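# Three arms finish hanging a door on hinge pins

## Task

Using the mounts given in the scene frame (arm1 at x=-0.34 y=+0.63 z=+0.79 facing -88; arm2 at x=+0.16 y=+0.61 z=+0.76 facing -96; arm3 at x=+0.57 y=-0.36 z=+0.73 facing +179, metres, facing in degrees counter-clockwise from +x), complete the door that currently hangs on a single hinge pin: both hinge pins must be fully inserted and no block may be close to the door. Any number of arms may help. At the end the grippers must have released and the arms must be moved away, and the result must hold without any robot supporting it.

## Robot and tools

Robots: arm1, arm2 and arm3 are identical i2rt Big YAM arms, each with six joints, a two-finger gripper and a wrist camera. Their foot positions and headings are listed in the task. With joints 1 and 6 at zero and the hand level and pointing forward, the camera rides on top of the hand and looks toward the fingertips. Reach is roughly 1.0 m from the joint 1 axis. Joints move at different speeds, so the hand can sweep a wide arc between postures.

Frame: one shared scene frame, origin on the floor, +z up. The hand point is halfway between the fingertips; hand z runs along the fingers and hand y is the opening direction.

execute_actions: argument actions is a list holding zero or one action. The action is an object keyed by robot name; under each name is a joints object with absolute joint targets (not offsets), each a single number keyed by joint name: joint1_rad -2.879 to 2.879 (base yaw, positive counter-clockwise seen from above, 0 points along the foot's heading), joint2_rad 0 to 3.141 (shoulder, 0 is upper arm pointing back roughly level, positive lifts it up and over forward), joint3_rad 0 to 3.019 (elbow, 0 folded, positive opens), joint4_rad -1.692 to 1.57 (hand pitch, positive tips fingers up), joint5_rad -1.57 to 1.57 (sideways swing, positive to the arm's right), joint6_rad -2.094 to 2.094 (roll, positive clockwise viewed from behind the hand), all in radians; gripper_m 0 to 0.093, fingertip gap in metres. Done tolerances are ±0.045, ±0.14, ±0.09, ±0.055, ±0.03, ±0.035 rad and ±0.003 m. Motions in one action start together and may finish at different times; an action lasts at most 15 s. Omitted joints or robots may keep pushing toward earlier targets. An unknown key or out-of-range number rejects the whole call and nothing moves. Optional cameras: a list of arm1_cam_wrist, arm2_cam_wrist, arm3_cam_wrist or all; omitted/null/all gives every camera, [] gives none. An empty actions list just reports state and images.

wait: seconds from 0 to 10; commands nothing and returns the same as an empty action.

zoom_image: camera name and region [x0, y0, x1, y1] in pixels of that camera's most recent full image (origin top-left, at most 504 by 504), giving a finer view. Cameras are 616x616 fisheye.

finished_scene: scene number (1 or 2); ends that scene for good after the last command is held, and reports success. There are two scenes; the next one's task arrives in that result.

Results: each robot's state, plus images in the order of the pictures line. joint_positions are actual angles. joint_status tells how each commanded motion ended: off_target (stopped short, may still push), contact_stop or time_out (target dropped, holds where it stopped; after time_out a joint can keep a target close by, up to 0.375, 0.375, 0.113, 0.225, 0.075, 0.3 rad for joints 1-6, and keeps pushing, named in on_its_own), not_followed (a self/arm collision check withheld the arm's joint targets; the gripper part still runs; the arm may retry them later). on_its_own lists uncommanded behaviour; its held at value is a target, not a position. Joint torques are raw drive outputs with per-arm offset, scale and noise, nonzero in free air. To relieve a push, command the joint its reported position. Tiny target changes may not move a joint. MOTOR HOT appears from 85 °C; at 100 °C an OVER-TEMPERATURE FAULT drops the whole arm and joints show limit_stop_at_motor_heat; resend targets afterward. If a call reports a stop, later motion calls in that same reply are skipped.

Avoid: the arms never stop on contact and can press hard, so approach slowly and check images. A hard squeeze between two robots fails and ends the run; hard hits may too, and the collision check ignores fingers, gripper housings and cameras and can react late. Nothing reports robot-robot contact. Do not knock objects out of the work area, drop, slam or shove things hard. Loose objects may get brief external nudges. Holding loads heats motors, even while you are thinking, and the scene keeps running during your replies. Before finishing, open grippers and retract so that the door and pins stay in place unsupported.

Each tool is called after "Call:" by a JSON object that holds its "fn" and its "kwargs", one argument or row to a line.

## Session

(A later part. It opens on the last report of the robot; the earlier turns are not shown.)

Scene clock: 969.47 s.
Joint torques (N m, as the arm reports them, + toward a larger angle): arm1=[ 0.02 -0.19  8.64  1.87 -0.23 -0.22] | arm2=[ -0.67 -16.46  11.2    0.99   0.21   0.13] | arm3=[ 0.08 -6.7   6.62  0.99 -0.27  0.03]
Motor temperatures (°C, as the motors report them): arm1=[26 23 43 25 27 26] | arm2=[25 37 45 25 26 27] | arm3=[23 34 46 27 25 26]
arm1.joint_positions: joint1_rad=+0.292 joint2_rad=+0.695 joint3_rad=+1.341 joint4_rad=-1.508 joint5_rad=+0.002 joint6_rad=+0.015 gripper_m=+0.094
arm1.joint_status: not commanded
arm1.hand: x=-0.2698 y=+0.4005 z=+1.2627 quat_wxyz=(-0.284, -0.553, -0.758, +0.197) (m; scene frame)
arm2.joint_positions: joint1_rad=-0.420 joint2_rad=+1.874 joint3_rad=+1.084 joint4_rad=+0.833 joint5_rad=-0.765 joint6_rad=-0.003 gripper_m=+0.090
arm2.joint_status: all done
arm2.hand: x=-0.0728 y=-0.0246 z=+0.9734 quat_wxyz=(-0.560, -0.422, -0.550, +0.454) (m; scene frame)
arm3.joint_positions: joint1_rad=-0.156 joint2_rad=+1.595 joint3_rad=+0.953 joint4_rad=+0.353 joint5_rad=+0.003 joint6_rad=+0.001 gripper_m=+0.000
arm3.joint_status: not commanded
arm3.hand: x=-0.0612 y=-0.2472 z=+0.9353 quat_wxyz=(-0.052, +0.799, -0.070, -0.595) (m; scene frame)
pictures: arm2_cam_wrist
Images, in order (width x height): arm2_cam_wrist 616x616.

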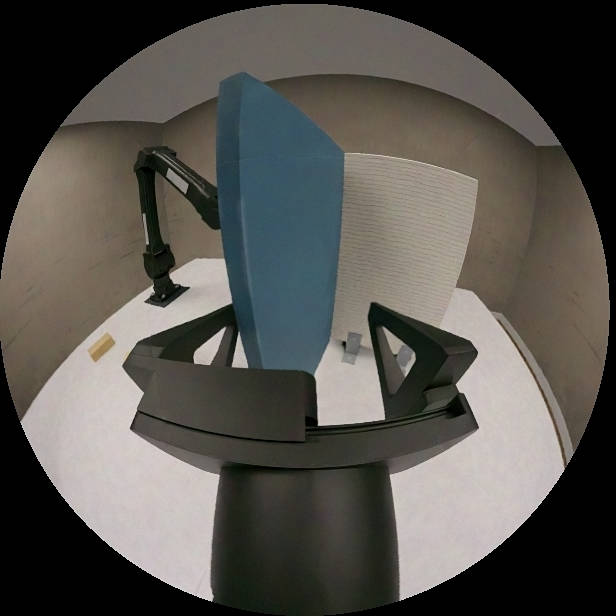

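Call:
{"fn": "execute_actions", "kwargs": {
  "actions": [
    {"arm3":{"joints":{"joint2_rad":1.72,"joint3_rad":0.91}},"arm2":{"joints":{"joint1_rad":-0.34}}}
  ],
  "cameras": ["arm2_cam_wrist","arm3_cam_wrist"]
}}

Scene clock: 973.00 s.
Joint torques (N m, as the arm reports them, + toward a larger angle): arm1=[ 0.24 -0.06  8.67  1.93 -0.23 -0.21] | arm2=[ -1.03 -16.77  11.23   1.14   0.18   0.11] | arm3=[ 0.15 -9.87  6.96  0.8  -0.23  0.03]
Motor temperatures (°C, as the motors report them): arm1=[26 23 43 25 27 26] | arm2=[25 37 45 25 26 27] | arm3=[23 34 45 26 25 26]
arm1.joint_positions: joint1_rad=+0.292 joint2_rad=+0.695 joint3_rad=+1.341 joint4_rad=-1.508 joint5_rad=+0.002 joint6_rad=+0.015 gripper_m=+0.094
arm1.joint_status: not commanded
arm1.hand: x=-0.2698 y=+0.4005 z=+1.2627 quat_wxyz=(-0.284, -0.553, -0.758, +0.197) (m; scene frame)
arm2.joint_positions: joint1_rad=-0.331 joint2_rad=+1.874 joint3_rad=+1.084 joint4_rad=+0.833 joint5_rad=-0.764 joint6_rad=-0.003 gripper_m=+0.090
arm2.joint_status: all done
arm2.hand: x=-0.0157 y=-0.0429 z=+0.9739 quat_wxyz=(-0.579, -0.397, -0.568, +0.429) (m; scene frame)
arm3.joint_positions: joint1_rad=-0.156 joint2_rad=+1.692 joint3_rad=+0.920 joint4_rad=+0.357 joint5_rad=+0.002 joint6_rad=+0.001 gripper_m=+0.000
arm3.joint_status: all done
arm3.hand: x=-0.0546 y=-0.2485 z=+0.8595 quat_wxyz=(-0.048, +0.834, -0.072, -0.544) (m; scene frame)
pictures: arm2_cam_wrist, arm3_cam_wrist
Images, in order (width x height): arm2_cam_wrist 616x616, arm3_cam_wrist 616x616.

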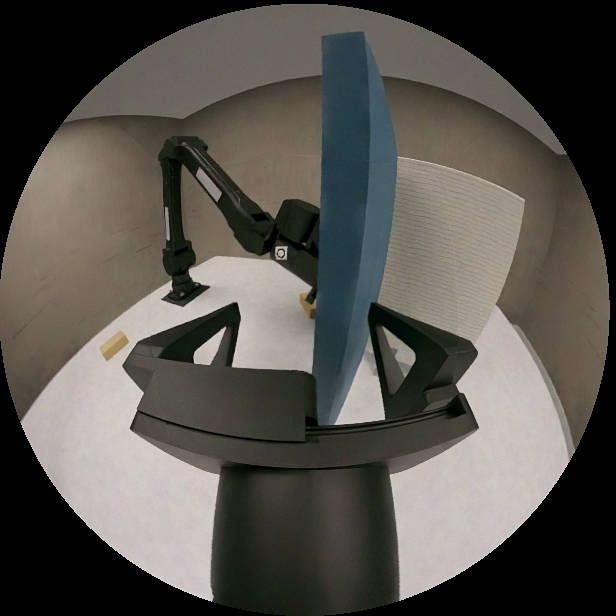

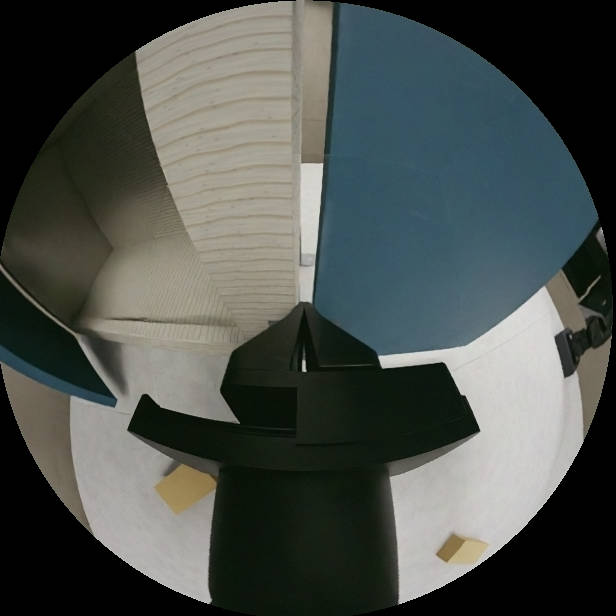

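Down to 0.86; back off and inspect.

Call:
{"fn": "execute_actions", "kwargs": {
  "actions": [
    {"arm3":{"joints":{"joint2_rad":1.45,"joint3_rad":0.72,"joint4_rad":0.6,"gripper_m":0.09}}}
  ],
  "cameras": ["arm3_cam_wrist"]
}}

Call:
{"fn": "zoom_image", "kwargs": {
  "camera": "arm3_cam_wrist",
  "region": [230,60,390,420]
}}

Scene clock: 978.13 s.
Joint torques (N m, as the arm reports them, + toward a larger angle): arm1=[ 0.18  0.05  8.65  1.84 -0.22 -0.21] | arm2=[ -1.12 -16.37  11.23   1.16   0.26   0.15] | arm3=[ 0.09 -9.11  8.63  2.34 -0.01  0.03]
Motor temperatures (°C, as the motors report them): arm1=[26 23 43 25 27 26] | arm2=[25 37 45 25 26 27] | arm3=[23 34 45 26 25 26]
arm1.joint_positions: joint1_rad=+0.292 joint2_rad=+0.695 joint3_rad=+1.341 joint4_rad=-1.508 joint5_rad=+0.002 joint6_rad=+0.015 gripper_m=+0.094
arm1.joint_status: not commanded
arm1.hand: x=-0.2698 y=+0.4005 z=+1.2627 quat_wxyz=(-0.284, -0.553, -0.758, +0.197) (m; scene frame)
arm2.joint_positions: joint1_rad=-0.332 joint2_rad=+1.874 joint3_rad=+1.084 joint4_rad=+0.833 joint5_rad=-0.765 joint6_rad=-0.003 gripper_m=+0.090
arm2.joint_status: not commanded
arm2.hand: x=-0.0160 y=-0.0427 z=+0.9739 quat_wxyz=(-0.579, -0.397, -0.568, +0.429) (m; scene frame)
arm3.joint_positions: joint1_rad=-0.154 joint2_rad=+1.441 joint3_rad=+0.714 joint4_rad=+0.586 joint5_rad=-0.003 joint6_rad=+0.002 gripper_m=+0.090
arm3.joint_status: all done
arm3.hand: x=+0.0091 y=-0.2614 z=+0.9526 quat_wxyz=(-0.054, +0.753, -0.063, -0.653) (m; scene frame)
pictures: arm3_cam_wrist
Images, in order (width x height): arm3_cam_wrist 616x616.

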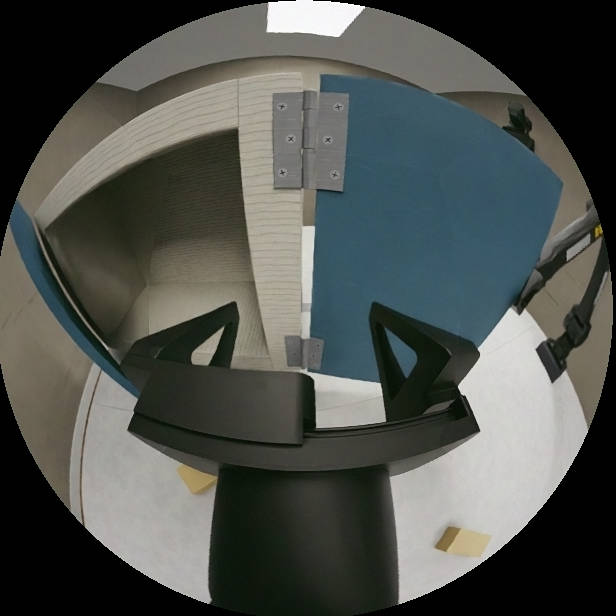

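Region (230, 60, 390, 420) of arm3_cam_wrist's 616x616 image, scaled by 1.400, with more detail than that image has.

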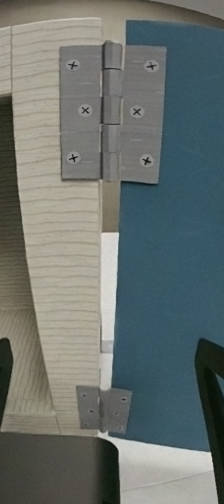

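Call:
{"fn": "zoom_image", "kwargs": {
  "camera": "arm3_cam_wrist",
  "region": [270,310,350,390]
}}

Region (270, 310, 350, 390) of arm3_cam_wrist's 616x616 image, scaled by 6.300, with more detail than that image has.

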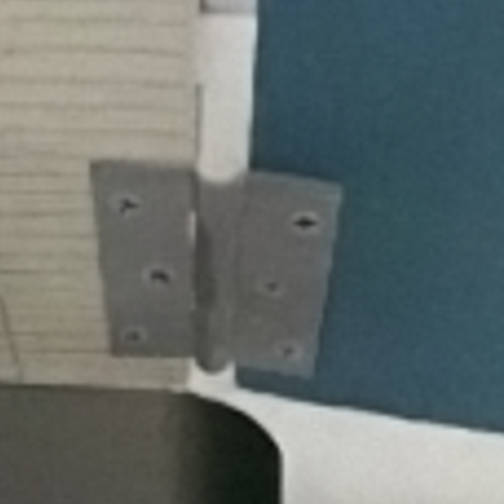

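Call:
{"fn": "execute_actions", "kwargs": {
  "actions": [
    {"arm3":{"joints":{"joint2_rad":1.55,"joint3_rad":0.86,"joint4_rad":0.36,"gripper_m":0.0}}}
  ],
  "cameras": []
}}

Call:
{"fn": "execute_actions", "kwargs": {
  "actions": [
    {"arm3":{"joints":{"joint2_rad":1.61,"joint3_rad":0.95}}}
  ],
  "cameras": []
}}

Call:
{"fn": "execute_actions", "kwargs": {
  "actions": [
    {"arm3":{"joints":{"joint2_rad":1.8}}}
  ],
  "cameras": ["arm3_cam_wrist"]
}}

Scene clock: 992.13 s.
Joint torques (N m, as the arm reports them, + toward a larger angle): arm1=[ 0.2   0.01  8.65  1.87 -0.24 -0.2 ] | arm2=[ -0.4  -16.58  11.14   1.04   0.24   0.14] | arm3=[  0.3  -10.3   12.04   1.3    0.     0.03]
Motor temperatures (°C, as the motors report them): arm1=[26 23 43 25 27 26] | arm2=[25 37 45 25 26 27] | arm3=[23 34 46 27 25 26]
arm1.joint_positions: joint1_rad=+0.292 joint2_rad=+0.695 joint3_rad=+1.341 joint4_rad=-1.508 joint5_rad=+0.002 joint6_rad=+0.015 gripper_m=+0.094
arm1.joint_status: not commanded
arm1.hand: x=-0.2698 y=+0.4005 z=+1.2627 quat_wxyz=(-0.284, -0.553, -0.758, +0.197) (m; scene frame)
arm2.joint_positions: joint1_rad=-0.332 joint2_rad=+1.874 joint3_rad=+1.084 joint4_rad=+0.833 joint5_rad=-0.765 joint6_rad=-0.003 gripper_m=+0.090
arm2.joint_status: not commanded
arm2.hand: x=-0.0160 y=-0.0427 z=+0.9739 quat_wxyz=(-0.579, -0.397, -0.568, +0.429) (m; scene frame)
arm3.joint_positions: joint1_rad=-0.154 joint2_rad=+1.549 joint3_rad=+0.813 joint4_rad=+0.370 joint5_rad=-0.003 joint6_rad=+0.002 gripper_m=+0.000
arm3.joint_status: all done
arm3.hand: x=-0.0157 y=-0.2571 z=+0.8931 quat_wxyz=(-0.047, +0.821, -0.069, -0.565) (m; scene frame)
pictures: none
No camera images: the call's "cameras" was empty. Leave "cameras" out to get every camera's image.

Scene clock: 992.87 s.
Joint torques (N m, as the arm reports them, + toward a larger angle): arm1=[-0.05 -0.02  8.68  1.9  -0.24 -0.22] | arm2=[ -1.24 -16.15  11.11   1.14   0.24   0.14] | arm3=[  0.29 -10.37  11.85   1.68   0.     0.03]
Motor temperatures (°C, as the motors report them): arm1=[26 23 43 25 27 26] | arm2=[25 37 45 25 26 27] | arm3=[23 34 46 27 25 26]
arm1.joint_positions: joint1_rad=+0.292 joint2_rad=+0.695 joint3_rad=+1.341 joint4_rad=-1.508 joint5_rad=+0.002 joint6_rad=+0.015 gripper_m=+0.094
arm1.joint_status: not commanded
arm1.hand: x=-0.2698 y=+0.4005 z=+1.2627 quat_wxyz=(-0.284, -0.553, -0.758, +0.197) (m; scene frame)
arm2.joint_positions: joint1_rad=-0.332 joint2_rad=+1.874 joint3_rad=+1.084 joint4_rad=+0.833 joint5_rad=-0.765 joint6_rad=-0.003 gripper_m=+0.090
arm2.joint_status: not commanded
arm2.hand: x=-0.0160 y=-0.0427 z=+0.9739 quat_wxyz=(-0.579, -0.397, -0.568, +0.429) (m; scene frame)
arm3.joint_positions: joint1_rad=-0.154 joint2_rad=+1.599 joint3_rad=+0.908 joint4_rad=+0.369 joint5_rad=-0.003 joint6_rad=+0.002 gripper_m=+0.000
arm3.joint_status: all done
arm3.hand: x=-0.0490 y=-0.2514 z=+0.9127 quat_wxyz=(-0.048, +0.808, -0.068, -0.583) (m; scene frame)
pictures: none
No camera images: the call's "cameras" was empty. Leave "cameras" out to get every camera's image.

Scene clock: 993.67 s.
Joint torques (N m, as the arm reports them, + toward a larger angle): arm1=[ 0.08  0.    8.67  1.89 -0.23 -0.22] | arm2=[ -0.95 -16.28  11.25   1.21   0.26   0.14] | arm3=[-0.19 -5.64  9.49  0.92 -0.35  0.01]
Motor temperatures (°C, as the motors report them): arm1=[26 23 43 25 27 26] | arm2=[25 37 45 25 26 27] | arm3=[23 34 46 27 25 26]
arm1.joint_positions: joint1_rad=+0.292 joint2_rad=+0.695 joint3_rad=+1.341 joint4_rad=-1.508 joint5_rad=+0.002 joint6_rad=+0.015 gripper_m=+0.094
arm1.joint_status: not commanded
arm1.hand: x=-0.2698 y=+0.4005 z=+1.2627 quat_wxyz=(-0.284, -0.553, -0.758, +0.197) (m; scene frame)
arm2.joint_positions: joint1_rad=-0.332 joint2_rad=+1.874 joint3_rad=+1.084 joint4_rad=+0.833 joint5_rad=-0.765 joint6_rad=-0.003 gripper_m=+0.090
arm2.joint_status: not commanded
arm2.hand: x=-0.0160 y=-0.0427 z=+0.9739 quat_wxyz=(-0.579, -0.397, -0.568, +0.429) (m; scene frame)
arm3.joint_positions: joint1_rad=-0.155 joint2_rad=+1.712 joint3_rad=+0.928 joint4_rad=+0.386 joint5_rad=+0.005 joint6_rad=+0.002 gripper_m=+0.000
arm3.joint_status: all done
arm3.hand: x=-0.0603 y=-0.2474 z=+0.8579 quat_wxyz=(-0.049, +0.830, -0.073, -0.551) (m; scene frame)
pictures: arm3_cam_wrist
Images, in order (width x height): arm3_cam_wrist 616x616.

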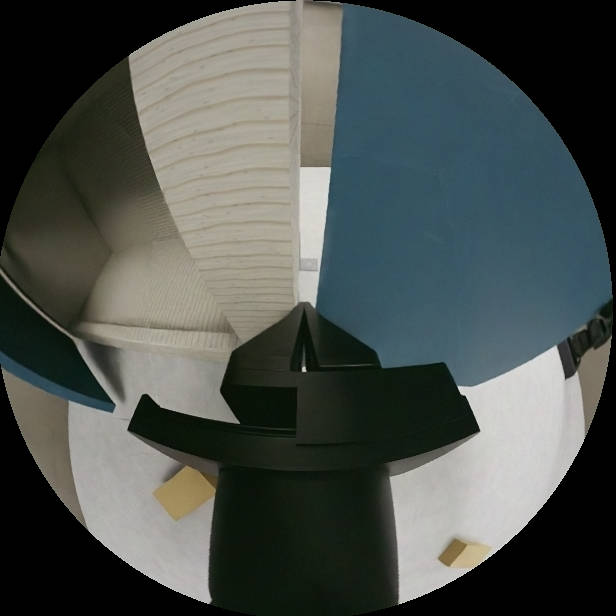

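Call:
{"fn": "execute_actions", "kwargs": {
  "actions": [
    {"arm3":{"joints":{"joint2_rad":1.4,"joint3_rad":0.72,"joint4_rad":0.5,"gripper_m":0.09}},"arm2":{"joints":{"joint2_rad":1.72,"joint3_rad":0.88,"joint4_rad":0.88}}}
  ],
  "cameras": []
}}

Call:
{"fn": "execute_actions", "kwargs": {
  "actions": [
    {"arm3":{"joints":{"joint1_rad":-0.05,"joint2_rad":1.0,"joint3_rad":0.7,"joint4_rad":-0.9}},"arm2":{"joints":{"joint2_rad":1.0,"joint3_rad":0.6}}}
  ]
}}

Scene clock: 1000.20 s.
Joint torques (N m, as the arm reports them, + toward a larger angle): arm1=[ 0.04 -0.11  8.65  1.88 -0.23 -0.21] | arm2=[ -1.5  -11.6    8.35   2.43   0.17   0.14] | arm3=[ 0.15 -8.26  9.15  2.18 -0.08  0.02]
Motor temperatures (°C, as the motors report them): arm1=[26 23 43 25 27 26] | arm2=[25 37 45 25 26 27] | arm3=[23 34 46 27 25 26]
arm1.joint_positions: joint1_rad=+0.292 joint2_rad=+0.695 joint3_rad=+1.341 joint4_rad=-1.508 joint5_rad=+0.002 joint6_rad=+0.015 gripper_m=+0.094
arm1.joint_status: not commanded
arm1.hand: x=-0.2698 y=+0.4005 z=+1.2627 quat_wxyz=(-0.284, -0.553, -0.758, +0.197) (m; scene frame)
arm2.joint_positions: joint1_rad=-0.332 joint2_rad=+1.706 joint3_rad=+0.879 joint4_rad=+0.860 joint5_rad=-0.763 joint6_rad=-0.003 gripper_m=+0.090
arm2.joint_status: all done
arm2.hand: x=+0.0134 y=+0.0202 z=+0.9874 quat_wxyz=(-0.578, -0.401, -0.569, +0.426) (m; scene frame)
arm3.joint_positions: joint1_rad=-0.153 joint2_rad=+1.390 joint3_rad=+0.710 joint4_rad=+0.488 joint5_rad=-0.002 joint6_rad=+0.002 gripper_m=+0.090
arm3.joint_status: all done
arm3.hand: x=+0.0190 y=-0.2633 z=+0.9550 quat_wxyz=(-0.053, +0.769, -0.065, -0.634) (m; scene frame)
pictures: none
No camera images: the call's "cameras" was empty. Leave "cameras" out to get every camera's image.

Scene clock: 1001.97 s.
Joint torques (N m, as the arm reports them, + toward a larger angle): arm1=[ 0.    0.04  8.62  1.88 -0.23 -0.21] | arm2=[-1.35 -4.4  10.4   1.91  0.38  0.16] | arm3=[ 0.37 -3.73  9.27  0.7  -0.08  0.04]
Motor temperatures (°C, as the motors report them): arm1=[26 23 43 25 27 26] | arm2=[25 37 45 25 26 27] | arm3=[23 34 46 27 25 26]
arm1.joint_positions: joint1_rad=+0.292 joint2_rad=+0.695 joint3_rad=+1.341 joint4_rad=-1.508 joint5_rad=+0.002 joint6_rad=+0.015 gripper_m=+0.094
arm1.joint_status: not commanded
arm1.hand: x=-0.2698 y=+0.4005 z=+1.2627 quat_wxyz=(-0.284, -0.553, -0.758, +0.197) (m; scene frame)
arm2.joint_positions: joint1_rad=-0.332 joint2_rad=+0.994 joint3_rad=+0.601 joint4_rad=+0.864 joint5_rad=-0.763 joint6_rad=-0.003 gripper_m=+0.090
arm2.joint_status: all done
arm2.hand: x=+0.0953 y=+0.1979 z=+1.1937 quat_wxyz=(-0.590, -0.239, -0.524, +0.566) (m; scene frame)
arm3.joint_positions: joint1_rad=-0.048 joint2_rad=+0.991 joint3_rad=+0.696 joint4_rad=-0.889 joint5_rad=-0.001 joint6_rad=+0.002 gripper_m=+0.090
arm3.joint_status: all done
arm3.hand: x=+0.2413 y=-0.3360 z=+0.8726 quat_wxyz=(-0.006, +0.981, -0.032, -0.192) (m; scene frame)
pictures: arm1_cam_wrist, arm2_cam_wrist, arm3_cam_wrist
Images, in order (width x height): arm1_cam_wrist 616x616, arm2_cam_wrist 616x616, arm3_cam_wrist 616x616.

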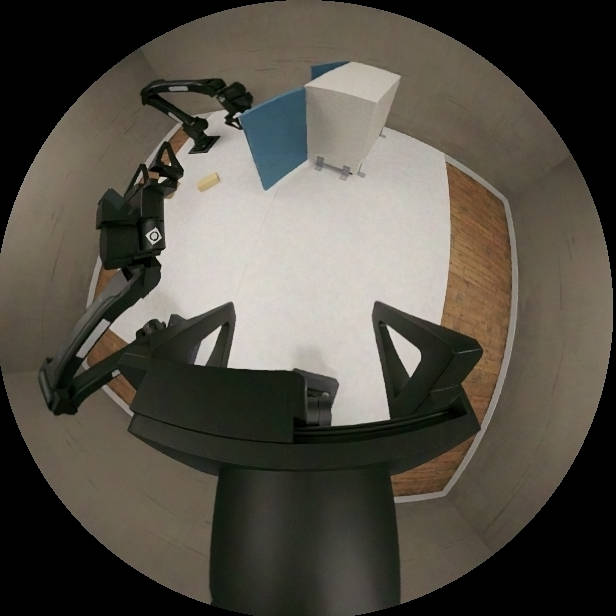

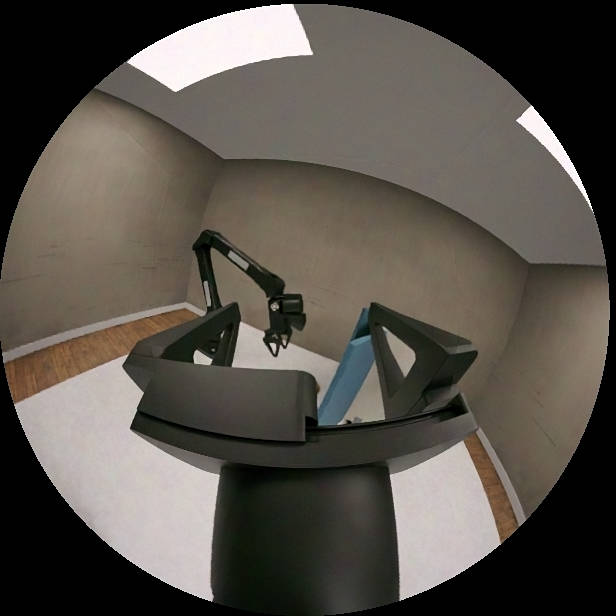

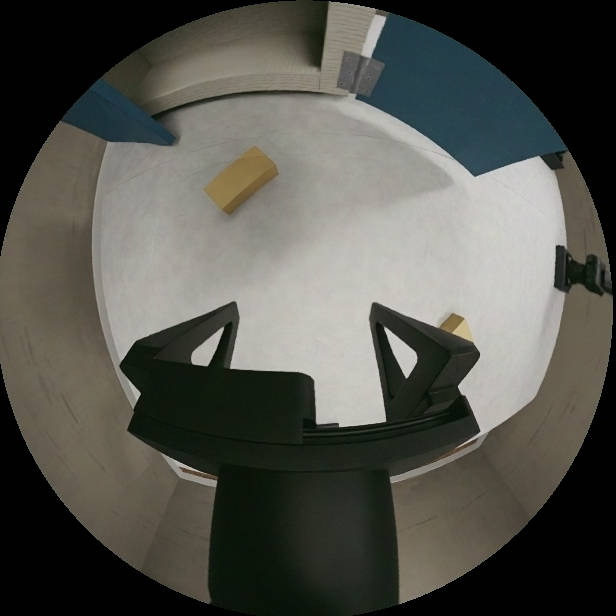

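Call:
{"fn": "execute_actions", "kwargs": {
  "actions": [
    {"arm3":{"joints":{"joint1_rad":0.1,"joint2_rad":1.42,"joint3_rad":0.86,"joint4_rad":-0.62}},"arm2":{"joints":{"joint1_rad":0,"joint2_rad":0.8,"joint3_rad":1.0,"joint4_rad":-1.0,"joint5_rad":0}}}
  ],
  "cameras": ["arm3_cam_wrist"]
}}

Scene clock: 1012.53 s.
Joint torques (N m, as the arm reports them, + toward a larger angle): arm1=[ 0.13  0.02  8.65  1.88 -0.23 -0.21] | arm2=[-0.25 -3.24 12.39  0.7   0.24  0.13] | arm3=[ 0.4  -9.28 10.16  1.59 -0.09  0.05]
Motor temperatures (°C, as the motors report them): arm1=[26 23 43 25 27 26] | arm2=[25 36 45 25 26 27] | arm3=[23 33 47 27 25 26]
arm1.joint_positions: joint1_rad=+0.292 joint2_rad=+0.695 joint3_rad=+1.341 joint4_rad=-1.508 joint5_rad=+0.002 joint6_rad=+0.015 gripper_m=+0.094
arm1.joint_status: not commanded
arm1.hand: x=-0.2698 y=+0.4005 z=+1.2627 quat_wxyz=(-0.284, -0.553, -0.758, +0.197) (m; scene frame)
arm2.joint_positions: joint1_rad=-0.004 joint2_rad=+0.801 joint3_rad=+0.989 joint4_rad=-0.980 joint5_rad=-0.005 joint6_rad=-0.003 gripper_m=+0.090
arm2.joint_status: all done
arm2.hand: x=+0.1206 y=+0.2585 z=+1.1107 quat_wxyz=(-0.258, -0.689, -0.616, +0.282) (m; scene frame)
arm3.joint_positions: joint1_rad=+0.098 joint2_rad=+1.425 joint3_rad=+0.835 joint4_rad=-0.635 joint5_rad=-0.001 joint6_rad=+0.002 gripper_m=+0.090
arm3.joint_status: all done
arm3.hand: x=+0.1369 y=-0.3928 z=+0.7977 quat_wxyz=(+0.007, +0.984, +0.040, -0.171) (m; scene frame)
pictures: arm3_cam_wrist
Images, in order (width x height): arm3_cam_wrist 616x616.

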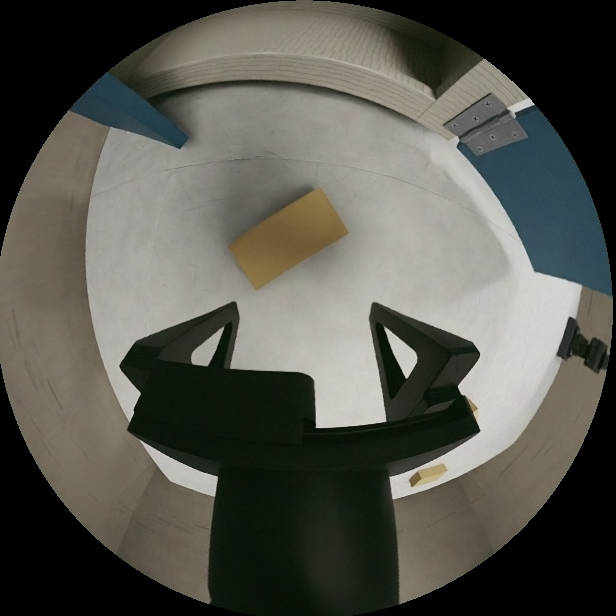

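Call:
{"fn": "execute_actions", "kwargs": {
  "actions": [
    {"arm3":{"joints":{"joint1_rad":0.115,"joint2_rad":1.5,"joint3_rad":0.89,"joint4_rad":-0.56,"joint6_rad":1.05}}}
  ],
  "cameras": ["arm3_cam_wrist"]
}}

Scene clock: 1019.33 s.
Joint torques (N m, as the arm reports them, + toward a larger angle): arm1=[ 0.13 -0.02  8.66  1.88 -0.24 -0.21] | arm2=[-0.09 -2.94 12.2   0.71  0.25  0.13] | arm3=[ 1.56 -9.2  11.15  1.47 -0.03  0.08]
Motor temperatures (°C, as the motors report them): arm1=[26 23 43 25 27 26] | arm2=[25 35 46 25 26 27] | arm3=[23 34 47 27 25 26]
arm1.joint_positions: joint1_rad=+0.292 joint2_rad=+0.695 joint3_rad=+1.341 joint4_rad=-1.508 joint5_rad=+0.002 joint6_rad=+0.015 gripper_m=+0.094
arm1.joint_status: not commanded
arm1.hand: x=-0.2698 y=+0.4005 z=+1.2627 quat_wxyz=(-0.284, -0.553, -0.758, +0.197) (m; scene frame)
arm2.joint_positions: joint1_rad=-0.004 joint2_rad=+0.801 joint3_rad=+0.989 joint4_rad=-0.980 joint5_rad=-0.005 joint6_rad=-0.003 gripper_m=+0.090
arm2.joint_status: not commanded
arm2.hand: x=+0.1206 y=+0.2585 z=+1.1107 quat_wxyz=(-0.258, -0.689, -0.616, +0.282) (m; scene frame)
arm3.joint_positions: joint1_rad=+0.100 joint2_rad=+1.495 joint3_rad=+0.849 joint4_rad=-0.575 joint5_rad=-0.001 joint6_rad=+1.042 gripper_m=+0.090
arm3.joint_status: all done
arm3.hand: x=+0.1212 y=-0.3951 z=+0.7795 quat_wxyz=(+0.093, +0.874, -0.453, -0.147) (m; scene frame)
pictures: arm3_cam_wrist
Images, in order (width x height): arm3_cam_wrist 616x616.

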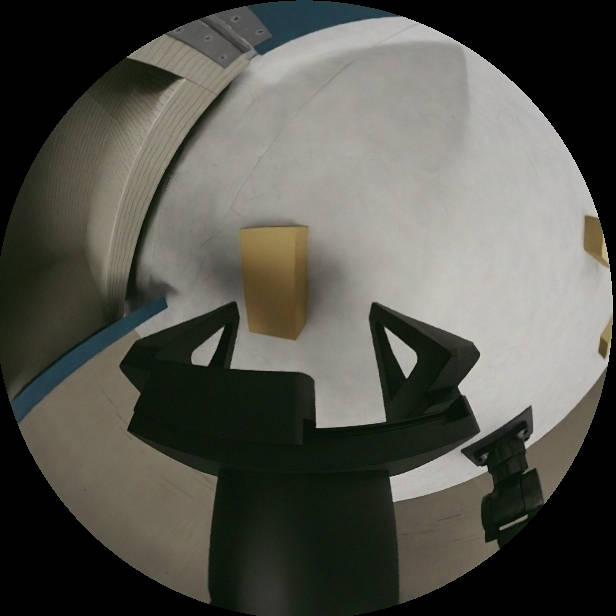

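Call:
{"fn": "execute_actions", "kwargs": {
  "actions": [
    {"arm3":{"joints":{"joint1_rad":0.14,"joint2_rad":1.6,"joint3_rad":0.91,"joint4_rad":-0.5}}}
  ],
  "cameras": ["arm3_cam_wrist"]
}}

Scene clock: 1024.10 s.
Joint torques (N m, as the arm reports them, + toward a larger angle): arm1=[ 0.23 -0.02  8.7   1.86 -0.23 -0.2 ] | arm2=[-0.21 -2.93 12.31  0.8   0.25  0.17] | arm3=[ 0.86 -9.58 10.08  1.32 -0.01  0.1 ]
Motor temperatures (°C, as the motors report them): arm1=[26 23 43 25 27 26] | arm2=[25 35 46 25 26 27] | arm3=[23 34 48 27 25 26]
arm1.joint_positions: joint1_rad=+0.292 joint2_rad=+0.695 joint3_rad=+1.341 joint4_rad=-1.508 joint5_rad=+0.002 joint6_rad=+0.015 gripper_m=+0.094
arm1.joint_status: not commanded
arm1.hand: x=-0.2698 y=+0.4005 z=+1.2627 quat_wxyz=(-0.284, -0.553, -0.758, +0.197) (m; scene frame)
arm2.joint_positions: joint1_rad=-0.004 joint2_rad=+0.801 joint3_rad=+0.989 joint4_rad=-0.980 joint5_rad=-0.005 joint6_rad=-0.003 gripper_m=+0.090
arm2.joint_status: not commanded
arm2.hand: x=+0.1206 y=+0.2585 z=+1.1107 quat_wxyz=(-0.258, -0.689, -0.616, +0.282) (m; scene frame)
arm3.joint_positions: joint1_rad=+0.131 joint2_rad=+1.599 joint3_rad=+0.875 joint4_rad=-0.513 joint5_rad=-0.001 joint6_rad=+1.043 gripper_m=+0.090
arm3.joint_status: all done
arm3.hand: x=+0.1058 y=-0.4105 z=+0.7488 quat_wxyz=(+0.091, +0.882, -0.441, -0.139) (m; scene frame)
pictures: arm3_cam_wrist
Images, in order (width x height): arm3_cam_wrist 616x616.

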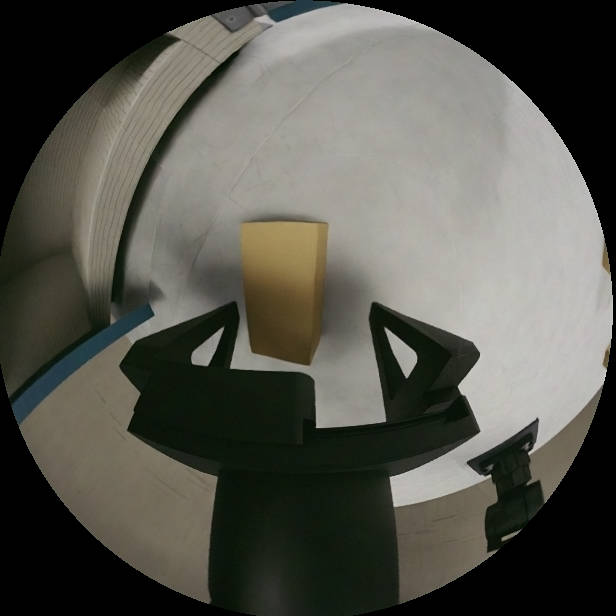

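Block is between the fingers; grasp, lift and carry toward arm3's side (away from the hinge).

Call:
{"fn": "execute_actions", "kwargs": {
  "actions": [
    {"arm3":{"joints":{"gripper_m":0.0}}}
  ],
  "cameras": []
}}

Call:
{"fn": "execute_actions", "kwargs": {
  "actions": [
    {"arm3":{"joints":{"joint2_rad":1.3,"joint3_rad":0.7,"joint4_rad":-0.6}}}
  ],
  "cameras": ["arm3_cam_wrist"]
}}

Scene clock: 1030.47 s.
Joint torques (N m, as the arm reports them, + toward a larger angle): arm1=[ 0.12 -0.05  8.63  1.86 -0.23 -0.2 ] | arm2=[-0.24 -3.43 12.3   0.76  0.21  0.14] | arm3=[  0.95 -10.24  10.13   1.37  -0.03   0.08]
Motor temperatures (°C, as the motors report them): arm1=[26 23 43 25 27 26] | arm2=[25 34 46 25 26 27] | arm3=[23 34 48 27 25 26]
arm1.joint_positions: joint1_rad=+0.292 joint2_rad=+0.695 joint3_rad=+1.341 joint4_rad=-1.508 joint5_rad=+0.002 joint6_rad=+0.015 gripper_m=+0.094
arm1.joint_status: not commanded
arm1.hand: x=-0.2698 y=+0.4005 z=+1.2627 quat_wxyz=(-0.284, -0.553, -0.758, +0.197) (m; scene frame)
arm2.joint_positions: joint1_rad=-0.004 joint2_rad=+0.801 joint3_rad=+0.989 joint4_rad=-0.980 joint5_rad=-0.005 joint6_rad=-0.003 gripper_m=+0.090
arm2.joint_status: not commanded
arm2.hand: x=+0.1206 y=+0.2585 z=+1.1107 quat_wxyz=(-0.258, -0.689, -0.616, +0.282) (m; scene frame)
arm3.joint_positions: joint1_rad=+0.131 joint2_rad=+1.599 joint3_rad=+0.875 joint4_rad=-0.512 joint5_rad=-0.001 joint6_rad=+1.043 gripper_m=+0.046
arm3.joint_status: gripper_m off_target (ended at +0.046, target +0.000)
arm3.hand: x=+0.1056 y=-0.4105 z=+0.7488 quat_wxyz=(+0.091, +0.882, -0.442, -0.140) (m; scene frame)
pictures: none
No camera images: the call's "cameras" was empty. Leave "cameras" out to get every camera's image.

Scene clock: 1031.50 s.
Joint torques (N m, as the arm reports them, + toward a larger angle): arm1=[ 0.14 -0.1   8.68  1.85 -0.23 -0.21] | arm2=[-0.41 -3.19 12.3   0.77  0.22  0.13] | arm3=[ 0.63 -7.49  8.47  0.95 -0.01  0.09]
Motor temperatures (°C, as the motors report them): arm1=[26 23 43 25 27 26] | arm2=[25 34 46 25 26 27] | arm3=[23 34 48 27 25 26]
arm1.joint_positions: joint1_rad=+0.292 joint2_rad=+0.695 joint3_rad=+1.341 joint4_rad=-1.508 joint5_rad=+0.002 joint6_rad=+0.015 gripper_m=+0.094
arm1.joint_status: not commanded
arm1.hand: x=-0.2698 y=+0.4005 z=+1.2627 quat_wxyz=(-0.284, -0.553, -0.758, +0.197) (m; scene frame)
arm2.joint_positions: joint1_rad=-0.004 joint2_rad=+0.801 joint3_rad=+0.989 joint4_rad=-0.980 joint5_rad=-0.005 joint6_rad=-0.003 gripper_m=+0.090
arm2.joint_status: not commanded
arm2.hand: x=+0.1206 y=+0.2585 z=+1.1107 quat_wxyz=(-0.258, -0.689, -0.616, +0.282) (m; scene frame)
arm3.joint_positions: joint1_rad=+0.131 joint2_rad=+1.302 joint3_rad=+0.696 joint4_rad=-0.596 joint5_rad=-0.001 joint6_rad=+1.044 gripper_m=+0.046
arm3.joint_status: all done
arm3.hand: x=+0.1832 y=-0.4016 z=+0.7936 quat_wxyz=(+0.100, +0.879, -0.440, -0.153) (m; scene frame)
pictures: arm3_cam_wrist
Images, in order (width x height): arm3_cam_wrist 616x616.

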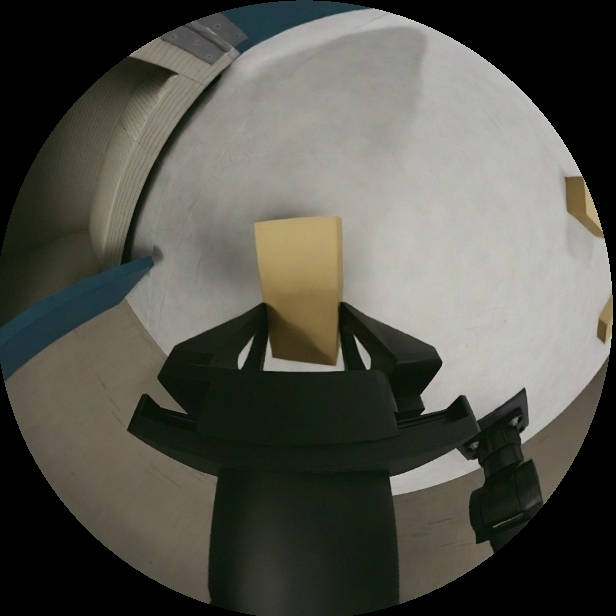

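Call:
{"fn": "execute_actions", "kwargs": {
  "actions": [
    {"arm3":{"joints":{"joint1_rad":0.0,"joint2_rad":0.95,"joint3_rad":0.4,"joint4_rad":-0.6}}}
  ],
  "cameras": []
}}

Call:
{"fn": "execute_actions", "kwargs": {
  "actions": [
    {"arm3":{"joints":{"joint2_rad":1.02,"joint3_rad":0.355,"joint4_rad":-0.54}}}
  ],
  "cameras": ["arm3_cam_wrist"]
}}

Scene clock: 1038.80 s.
Joint torques (N m, as the arm reports them, + toward a larger angle): arm1=[ 0.16 -0.17  8.65  1.88 -0.24 -0.22] | arm2=[-0.57 -3.46 12.2   0.72  0.22  0.16] | arm3=[-0.22 -3.55  8.45  0.93 -0.03  0.08]
Motor temperatures (°C, as the motors report them): arm1=[26 23 43 25 27 26] | arm2=[25 34 46 25 26 27] | arm3=[23 34 47 26 25 26]
arm1.joint_positions: joint1_rad=+0.292 joint2_rad=+0.695 joint3_rad=+1.341 joint4_rad=-1.508 joint5_rad=+0.002 joint6_rad=+0.015 gripper_m=+0.094
arm1.joint_status: not commanded
arm1.hand: x=-0.2698 y=+0.4005 z=+1.2627 quat_wxyz=(-0.284, -0.553, -0.758, +0.197) (m; scene frame)
arm2.joint_positions: joint1_rad=-0.004 joint2_rad=+0.801 joint3_rad=+0.989 joint4_rad=-0.980 joint5_rad=-0.005 joint6_rad=-0.003 gripper_m=+0.090
arm2.joint_status: not commanded
arm2.hand: x=+0.1206 y=+0.2585 z=+1.1107 quat_wxyz=(-0.258, -0.689, -0.616, +0.282) (m; scene frame)
arm3.joint_positions: joint1_rad=+0.001 joint2_rad=+0.958 joint3_rad=+0.397 joint4_rad=-0.597 joint5_rad=-0.001 joint6_rad=+1.044 gripper_m=+0.046
arm3.joint_status: all done
arm3.hand: x=+0.2884 y=-0.3529 z=+0.7778 quat_wxyz=(+0.101, +0.845, -0.494, -0.178) (m; scene frame)
pictures: none
No camera images: the call's "cameras" was empty. Leave "cameras" out to get every camera's image.

Scene clock: 1039.60 s.
Joint torques (N m, as the arm reports them, + toward a larger angle): arm1=[ 0.03  0.07  8.65  1.84 -0.23 -0.21] | arm2=[ 0.05 -2.49 12.17  0.83  0.22  0.14] | arm3=[ 0.37 -3.03  7.73  1.54 -0.03  0.04]
Motor temperatures (°C, as the motors report them): arm1=[26 23 43 25 27 26] | arm2=[25 34 46 25 26 27] | arm3=[23 34 47 26 25 26]
arm1.joint_positions: joint1_rad=+0.292 joint2_rad=+0.695 joint3_rad=+1.341 joint4_rad=-1.508 joint5_rad=+0.002 joint6_rad=+0.015 gripper_m=+0.094
arm1.joint_status: not commanded
arm1.hand: x=-0.2698 y=+0.4005 z=+1.2627 quat_wxyz=(-0.284, -0.553, -0.758, +0.197) (m; scene frame)
arm2.joint_positions: joint1_rad=-0.004 joint2_rad=+0.801 joint3_rad=+0.989 joint4_rad=-0.980 joint5_rad=-0.005 joint6_rad=-0.003 gripper_m=+0.090
arm2.joint_status: not commanded
arm2.hand: x=+0.1206 y=+0.2585 z=+1.1107 quat_wxyz=(-0.258, -0.689, -0.616, +0.282) (m; scene frame)
arm3.joint_positions: joint1_rad=+0.001 joint2_rad=+1.018 joint3_rad=+0.351 joint4_rad=-0.558 joint5_rad=-0.001 joint6_rad=+1.044 gripper_m=+0.046
arm3.joint_status: all done
arm3.hand: x=+0.3057 y=-0.3531 z=+0.7477 quat_wxyz=(+0.085, +0.850, -0.497, -0.150) (m; scene frame)
pictures: arm3_cam_wrist
Images, in order (width x height): arm3_cam_wrist 616x616.

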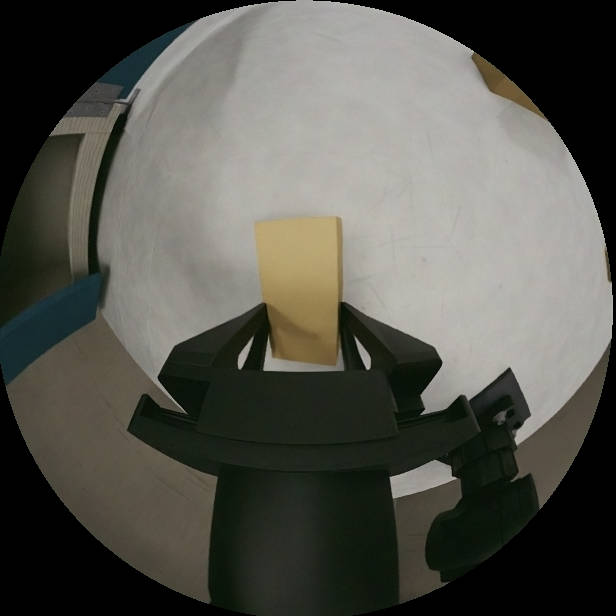

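Call:
{"fn": "execute_actions", "kwargs": {
  "actions": [
    {"arm3":{"joints":{"gripper_m":0.09}}}
  ],
  "cameras": []
}}

Call:
{"fn": "execute_actions", "kwargs": {
  "actions": [
    {"arm3":{"joints":{"joint2_rad":0.75,"joint3_rad":0.6,"joint4_rad":-0.9}}}
  ],
  "cameras": []
}}

Call:
{"fn": "execute_actions", "kwargs": {
  "actions": [
    {"arm3":{"joints":{"joint1_rad":-0.6,"joint2_rad":0.9,"joint3_rad":0.8,"joint4_rad":-1.1,"joint6_rad":0}}}
  ]
}}

Scene clock: 1046.77 s.
Joint torques (N m, as the arm reports them, + toward a larger angle): arm1=[ 0.    0.02  8.68  1.88 -0.23 -0.2 ] | arm2=[-0.22 -2.94 12.31  0.72  0.24  0.14] | arm3=[ 0.09 -2.98  7.8   1.52 -0.05  0.07]
Motor temperatures (°C, as the motors report them): arm1=[26 23 43 25 27 26] | arm2=[25 34 47 25 26 27] | arm3=[23 33 47 27 25 26]
arm1.joint_positions: joint1_rad=+0.292 joint2_rad=+0.695 joint3_rad=+1.341 joint4_rad=-1.508 joint5_rad=+0.002 joint6_rad=+0.015 gripper_m=+0.094
arm1.joint_status: not commanded
arm1.hand: x=-0.2698 y=+0.4005 z=+1.2627 quat_wxyz=(-0.284, -0.553, -0.758, +0.197) (m; scene frame)
arm2.joint_positions: joint1_rad=-0.004 joint2_rad=+0.801 joint3_rad=+0.989 joint4_rad=-0.980 joint5_rad=-0.005 joint6_rad=-0.003 gripper_m=+0.090
arm2.joint_status: not commanded
arm2.hand: x=+0.1206 y=+0.2585 z=+1.1107 quat_wxyz=(-0.258, -0.689, -0.616, +0.282) (m; scene frame)
arm3.joint_positions: joint1_rad=+0.001 joint2_rad=+1.018 joint3_rad=+0.351 joint4_rad=-0.556 joint5_rad=-0.001 joint6_rad=+1.044 gripper_m=+0.090
arm3.joint_status: all done
arm3.hand: x=+0.3053 y=-0.3531 z=+0.7479 quat_wxyz=(+0.085, +0.850, -0.497, -0.151) (m; scene frame)
pictures: none
No camera images: the call's "cameras" was empty. Leave "cameras" out to get every camera's image.

Scene clock: 1047.87 s.
Joint torques (N m, as the arm reports them, + toward a larger angle): arm1=[-0.02 -0.1   8.68  1.86 -0.24 -0.21] | arm2=[-0.63 -2.86 12.42  0.74  0.25  0.16] | arm3=[-0.17 -0.49 11.6   0.88 -0.06  0.05]
Motor temperatures (°C, as the motors report them): arm1=[26 23 43 25 27 26] | arm2=[25 34 47 25 26 27] | arm3=[23 33 47 27 25 26]
arm1.joint_positions: joint1_rad=+0.292 joint2_rad=+0.695 joint3_rad=+1.341 joint4_rad=-1.508 joint5_rad=+0.002 joint6_rad=+0.015 gripper_m=+0.094
arm1.joint_status: not commanded
arm1.hand: x=-0.2698 y=+0.4005 z=+1.2627 quat_wxyz=(-0.284, -0.553, -0.758, +0.197) (m; scene frame)
arm2.joint_positions: joint1_rad=-0.004 joint2_rad=+0.801 joint3_rad=+0.989 joint4_rad=-0.980 joint5_rad=-0.005 joint6_rad=-0.003 gripper_m=+0.090
arm2.joint_status: not commanded
arm2.hand: x=+0.1206 y=+0.2585 z=+1.1107 quat_wxyz=(-0.258, -0.689, -0.616, +0.282) (m; scene frame)
arm3.joint_positions: joint1_rad=+0.001 joint2_rad=+0.740 joint3_rad=+0.575 joint4_rad=-0.890 joint5_rad=-0.001 joint6_rad=+1.044 gripper_m=+0.090
arm3.joint_status: all done
arm3.hand: x=+0.2839 y=-0.3529 z=+0.8864 quat_wxyz=(+0.126, +0.835, -0.488, -0.222) (m; scene frame)
pictures: none
No camera images: the call's "cameras" was empty. Leave "cameras" out to get every camera's image.

Scene clock: 1049.77 s.
Joint torques (N m, as the arm reports them, + toward a larger angle): arm1=[ 0.12 -0.05  8.64  1.9  -0.23 -0.21] | arm2=[-0.07 -3.14 12.29  0.84  0.25  0.12] | arm3=[-0.47 -2.89 12.85  0.6  -0.1  -0.07]
Motor temperatures (°C, as the motors report them): arm1=[26 23 43 25 27 26] | arm2=[25 34 47 25 26 27] | arm3=[23 33 48 26 25 26]
arm1.joint_positions: joint1_rad=+0.292 joint2_rad=+0.695 joint3_rad=+1.341 joint4_rad=-1.508 joint5_rad=+0.002 joint6_rad=+0.015 gripper_m=+0.094
arm1.joint_status: not commanded
arm1.hand: x=-0.2698 y=+0.4005 z=+1.2627 quat_wxyz=(-0.284, -0.553, -0.758, +0.197) (m; scene frame)
arm2.joint_positions: joint1_rad=-0.004 joint2_rad=+0.801 joint3_rad=+0.989 joint4_rad=-0.980 joint5_rad=-0.005 joint6_rad=-0.003 gripper_m=+0.090
arm2.joint_status: not commanded
arm2.hand: x=+0.1206 y=+0.2585 z=+1.1107 quat_wxyz=(-0.258, -0.689, -0.616, +0.282) (m; scene frame)
arm3.joint_positions: joint1_rad=-0.591 joint2_rad=+0.901 joint3_rad=+0.758 joint4_rad=-1.089 joint5_rad=-0.001 joint6_rad=+0.008 gripper_m=+0.090
arm3.joint_status: all done
arm3.hand: x=+0.3240 y=-0.1864 z=+0.9103 quat_wxyz=(-0.050, +0.939, -0.298, -0.161) (m; scene frame)
pictures: arm1_cam_wrist, arm2_cam_wrist, arm3_cam_wrist
Images, in order (width x height): arm1_cam_wrist 616x616, arm2_cam_wrist 616x616, arm3_cam_wrist 616x616.

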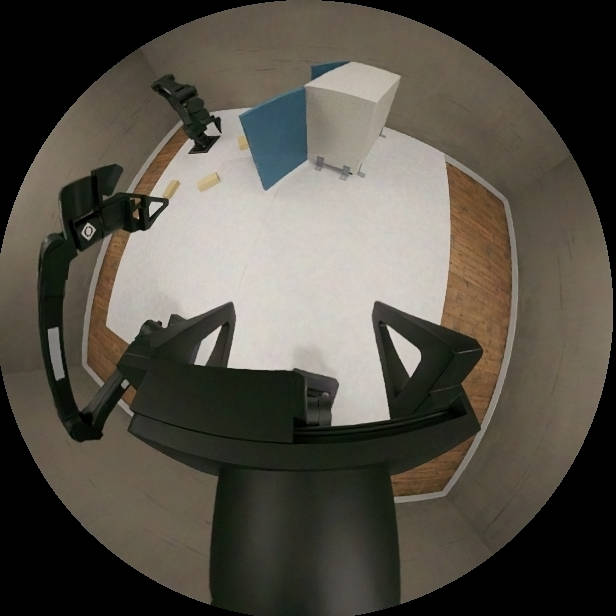

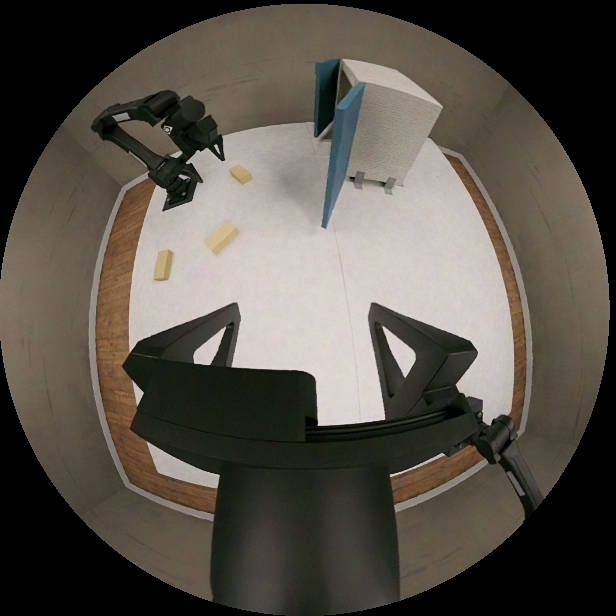

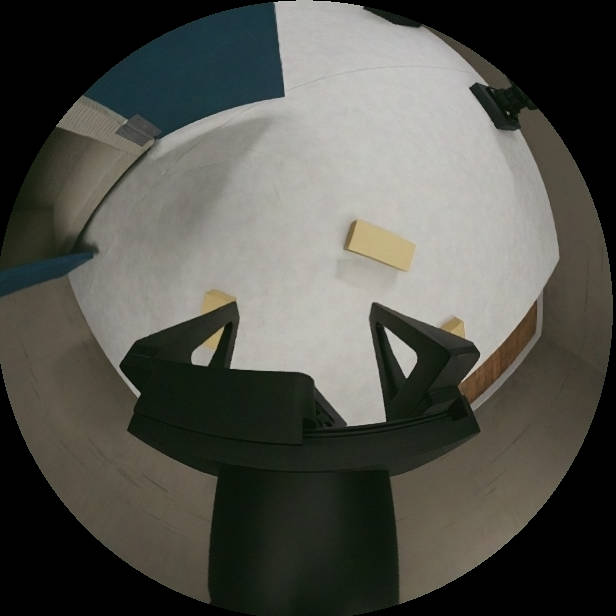

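Call:
{"fn": "finished_scene", "kwargs": {
  "scene": 2
}}

The scene is finished: the task was done.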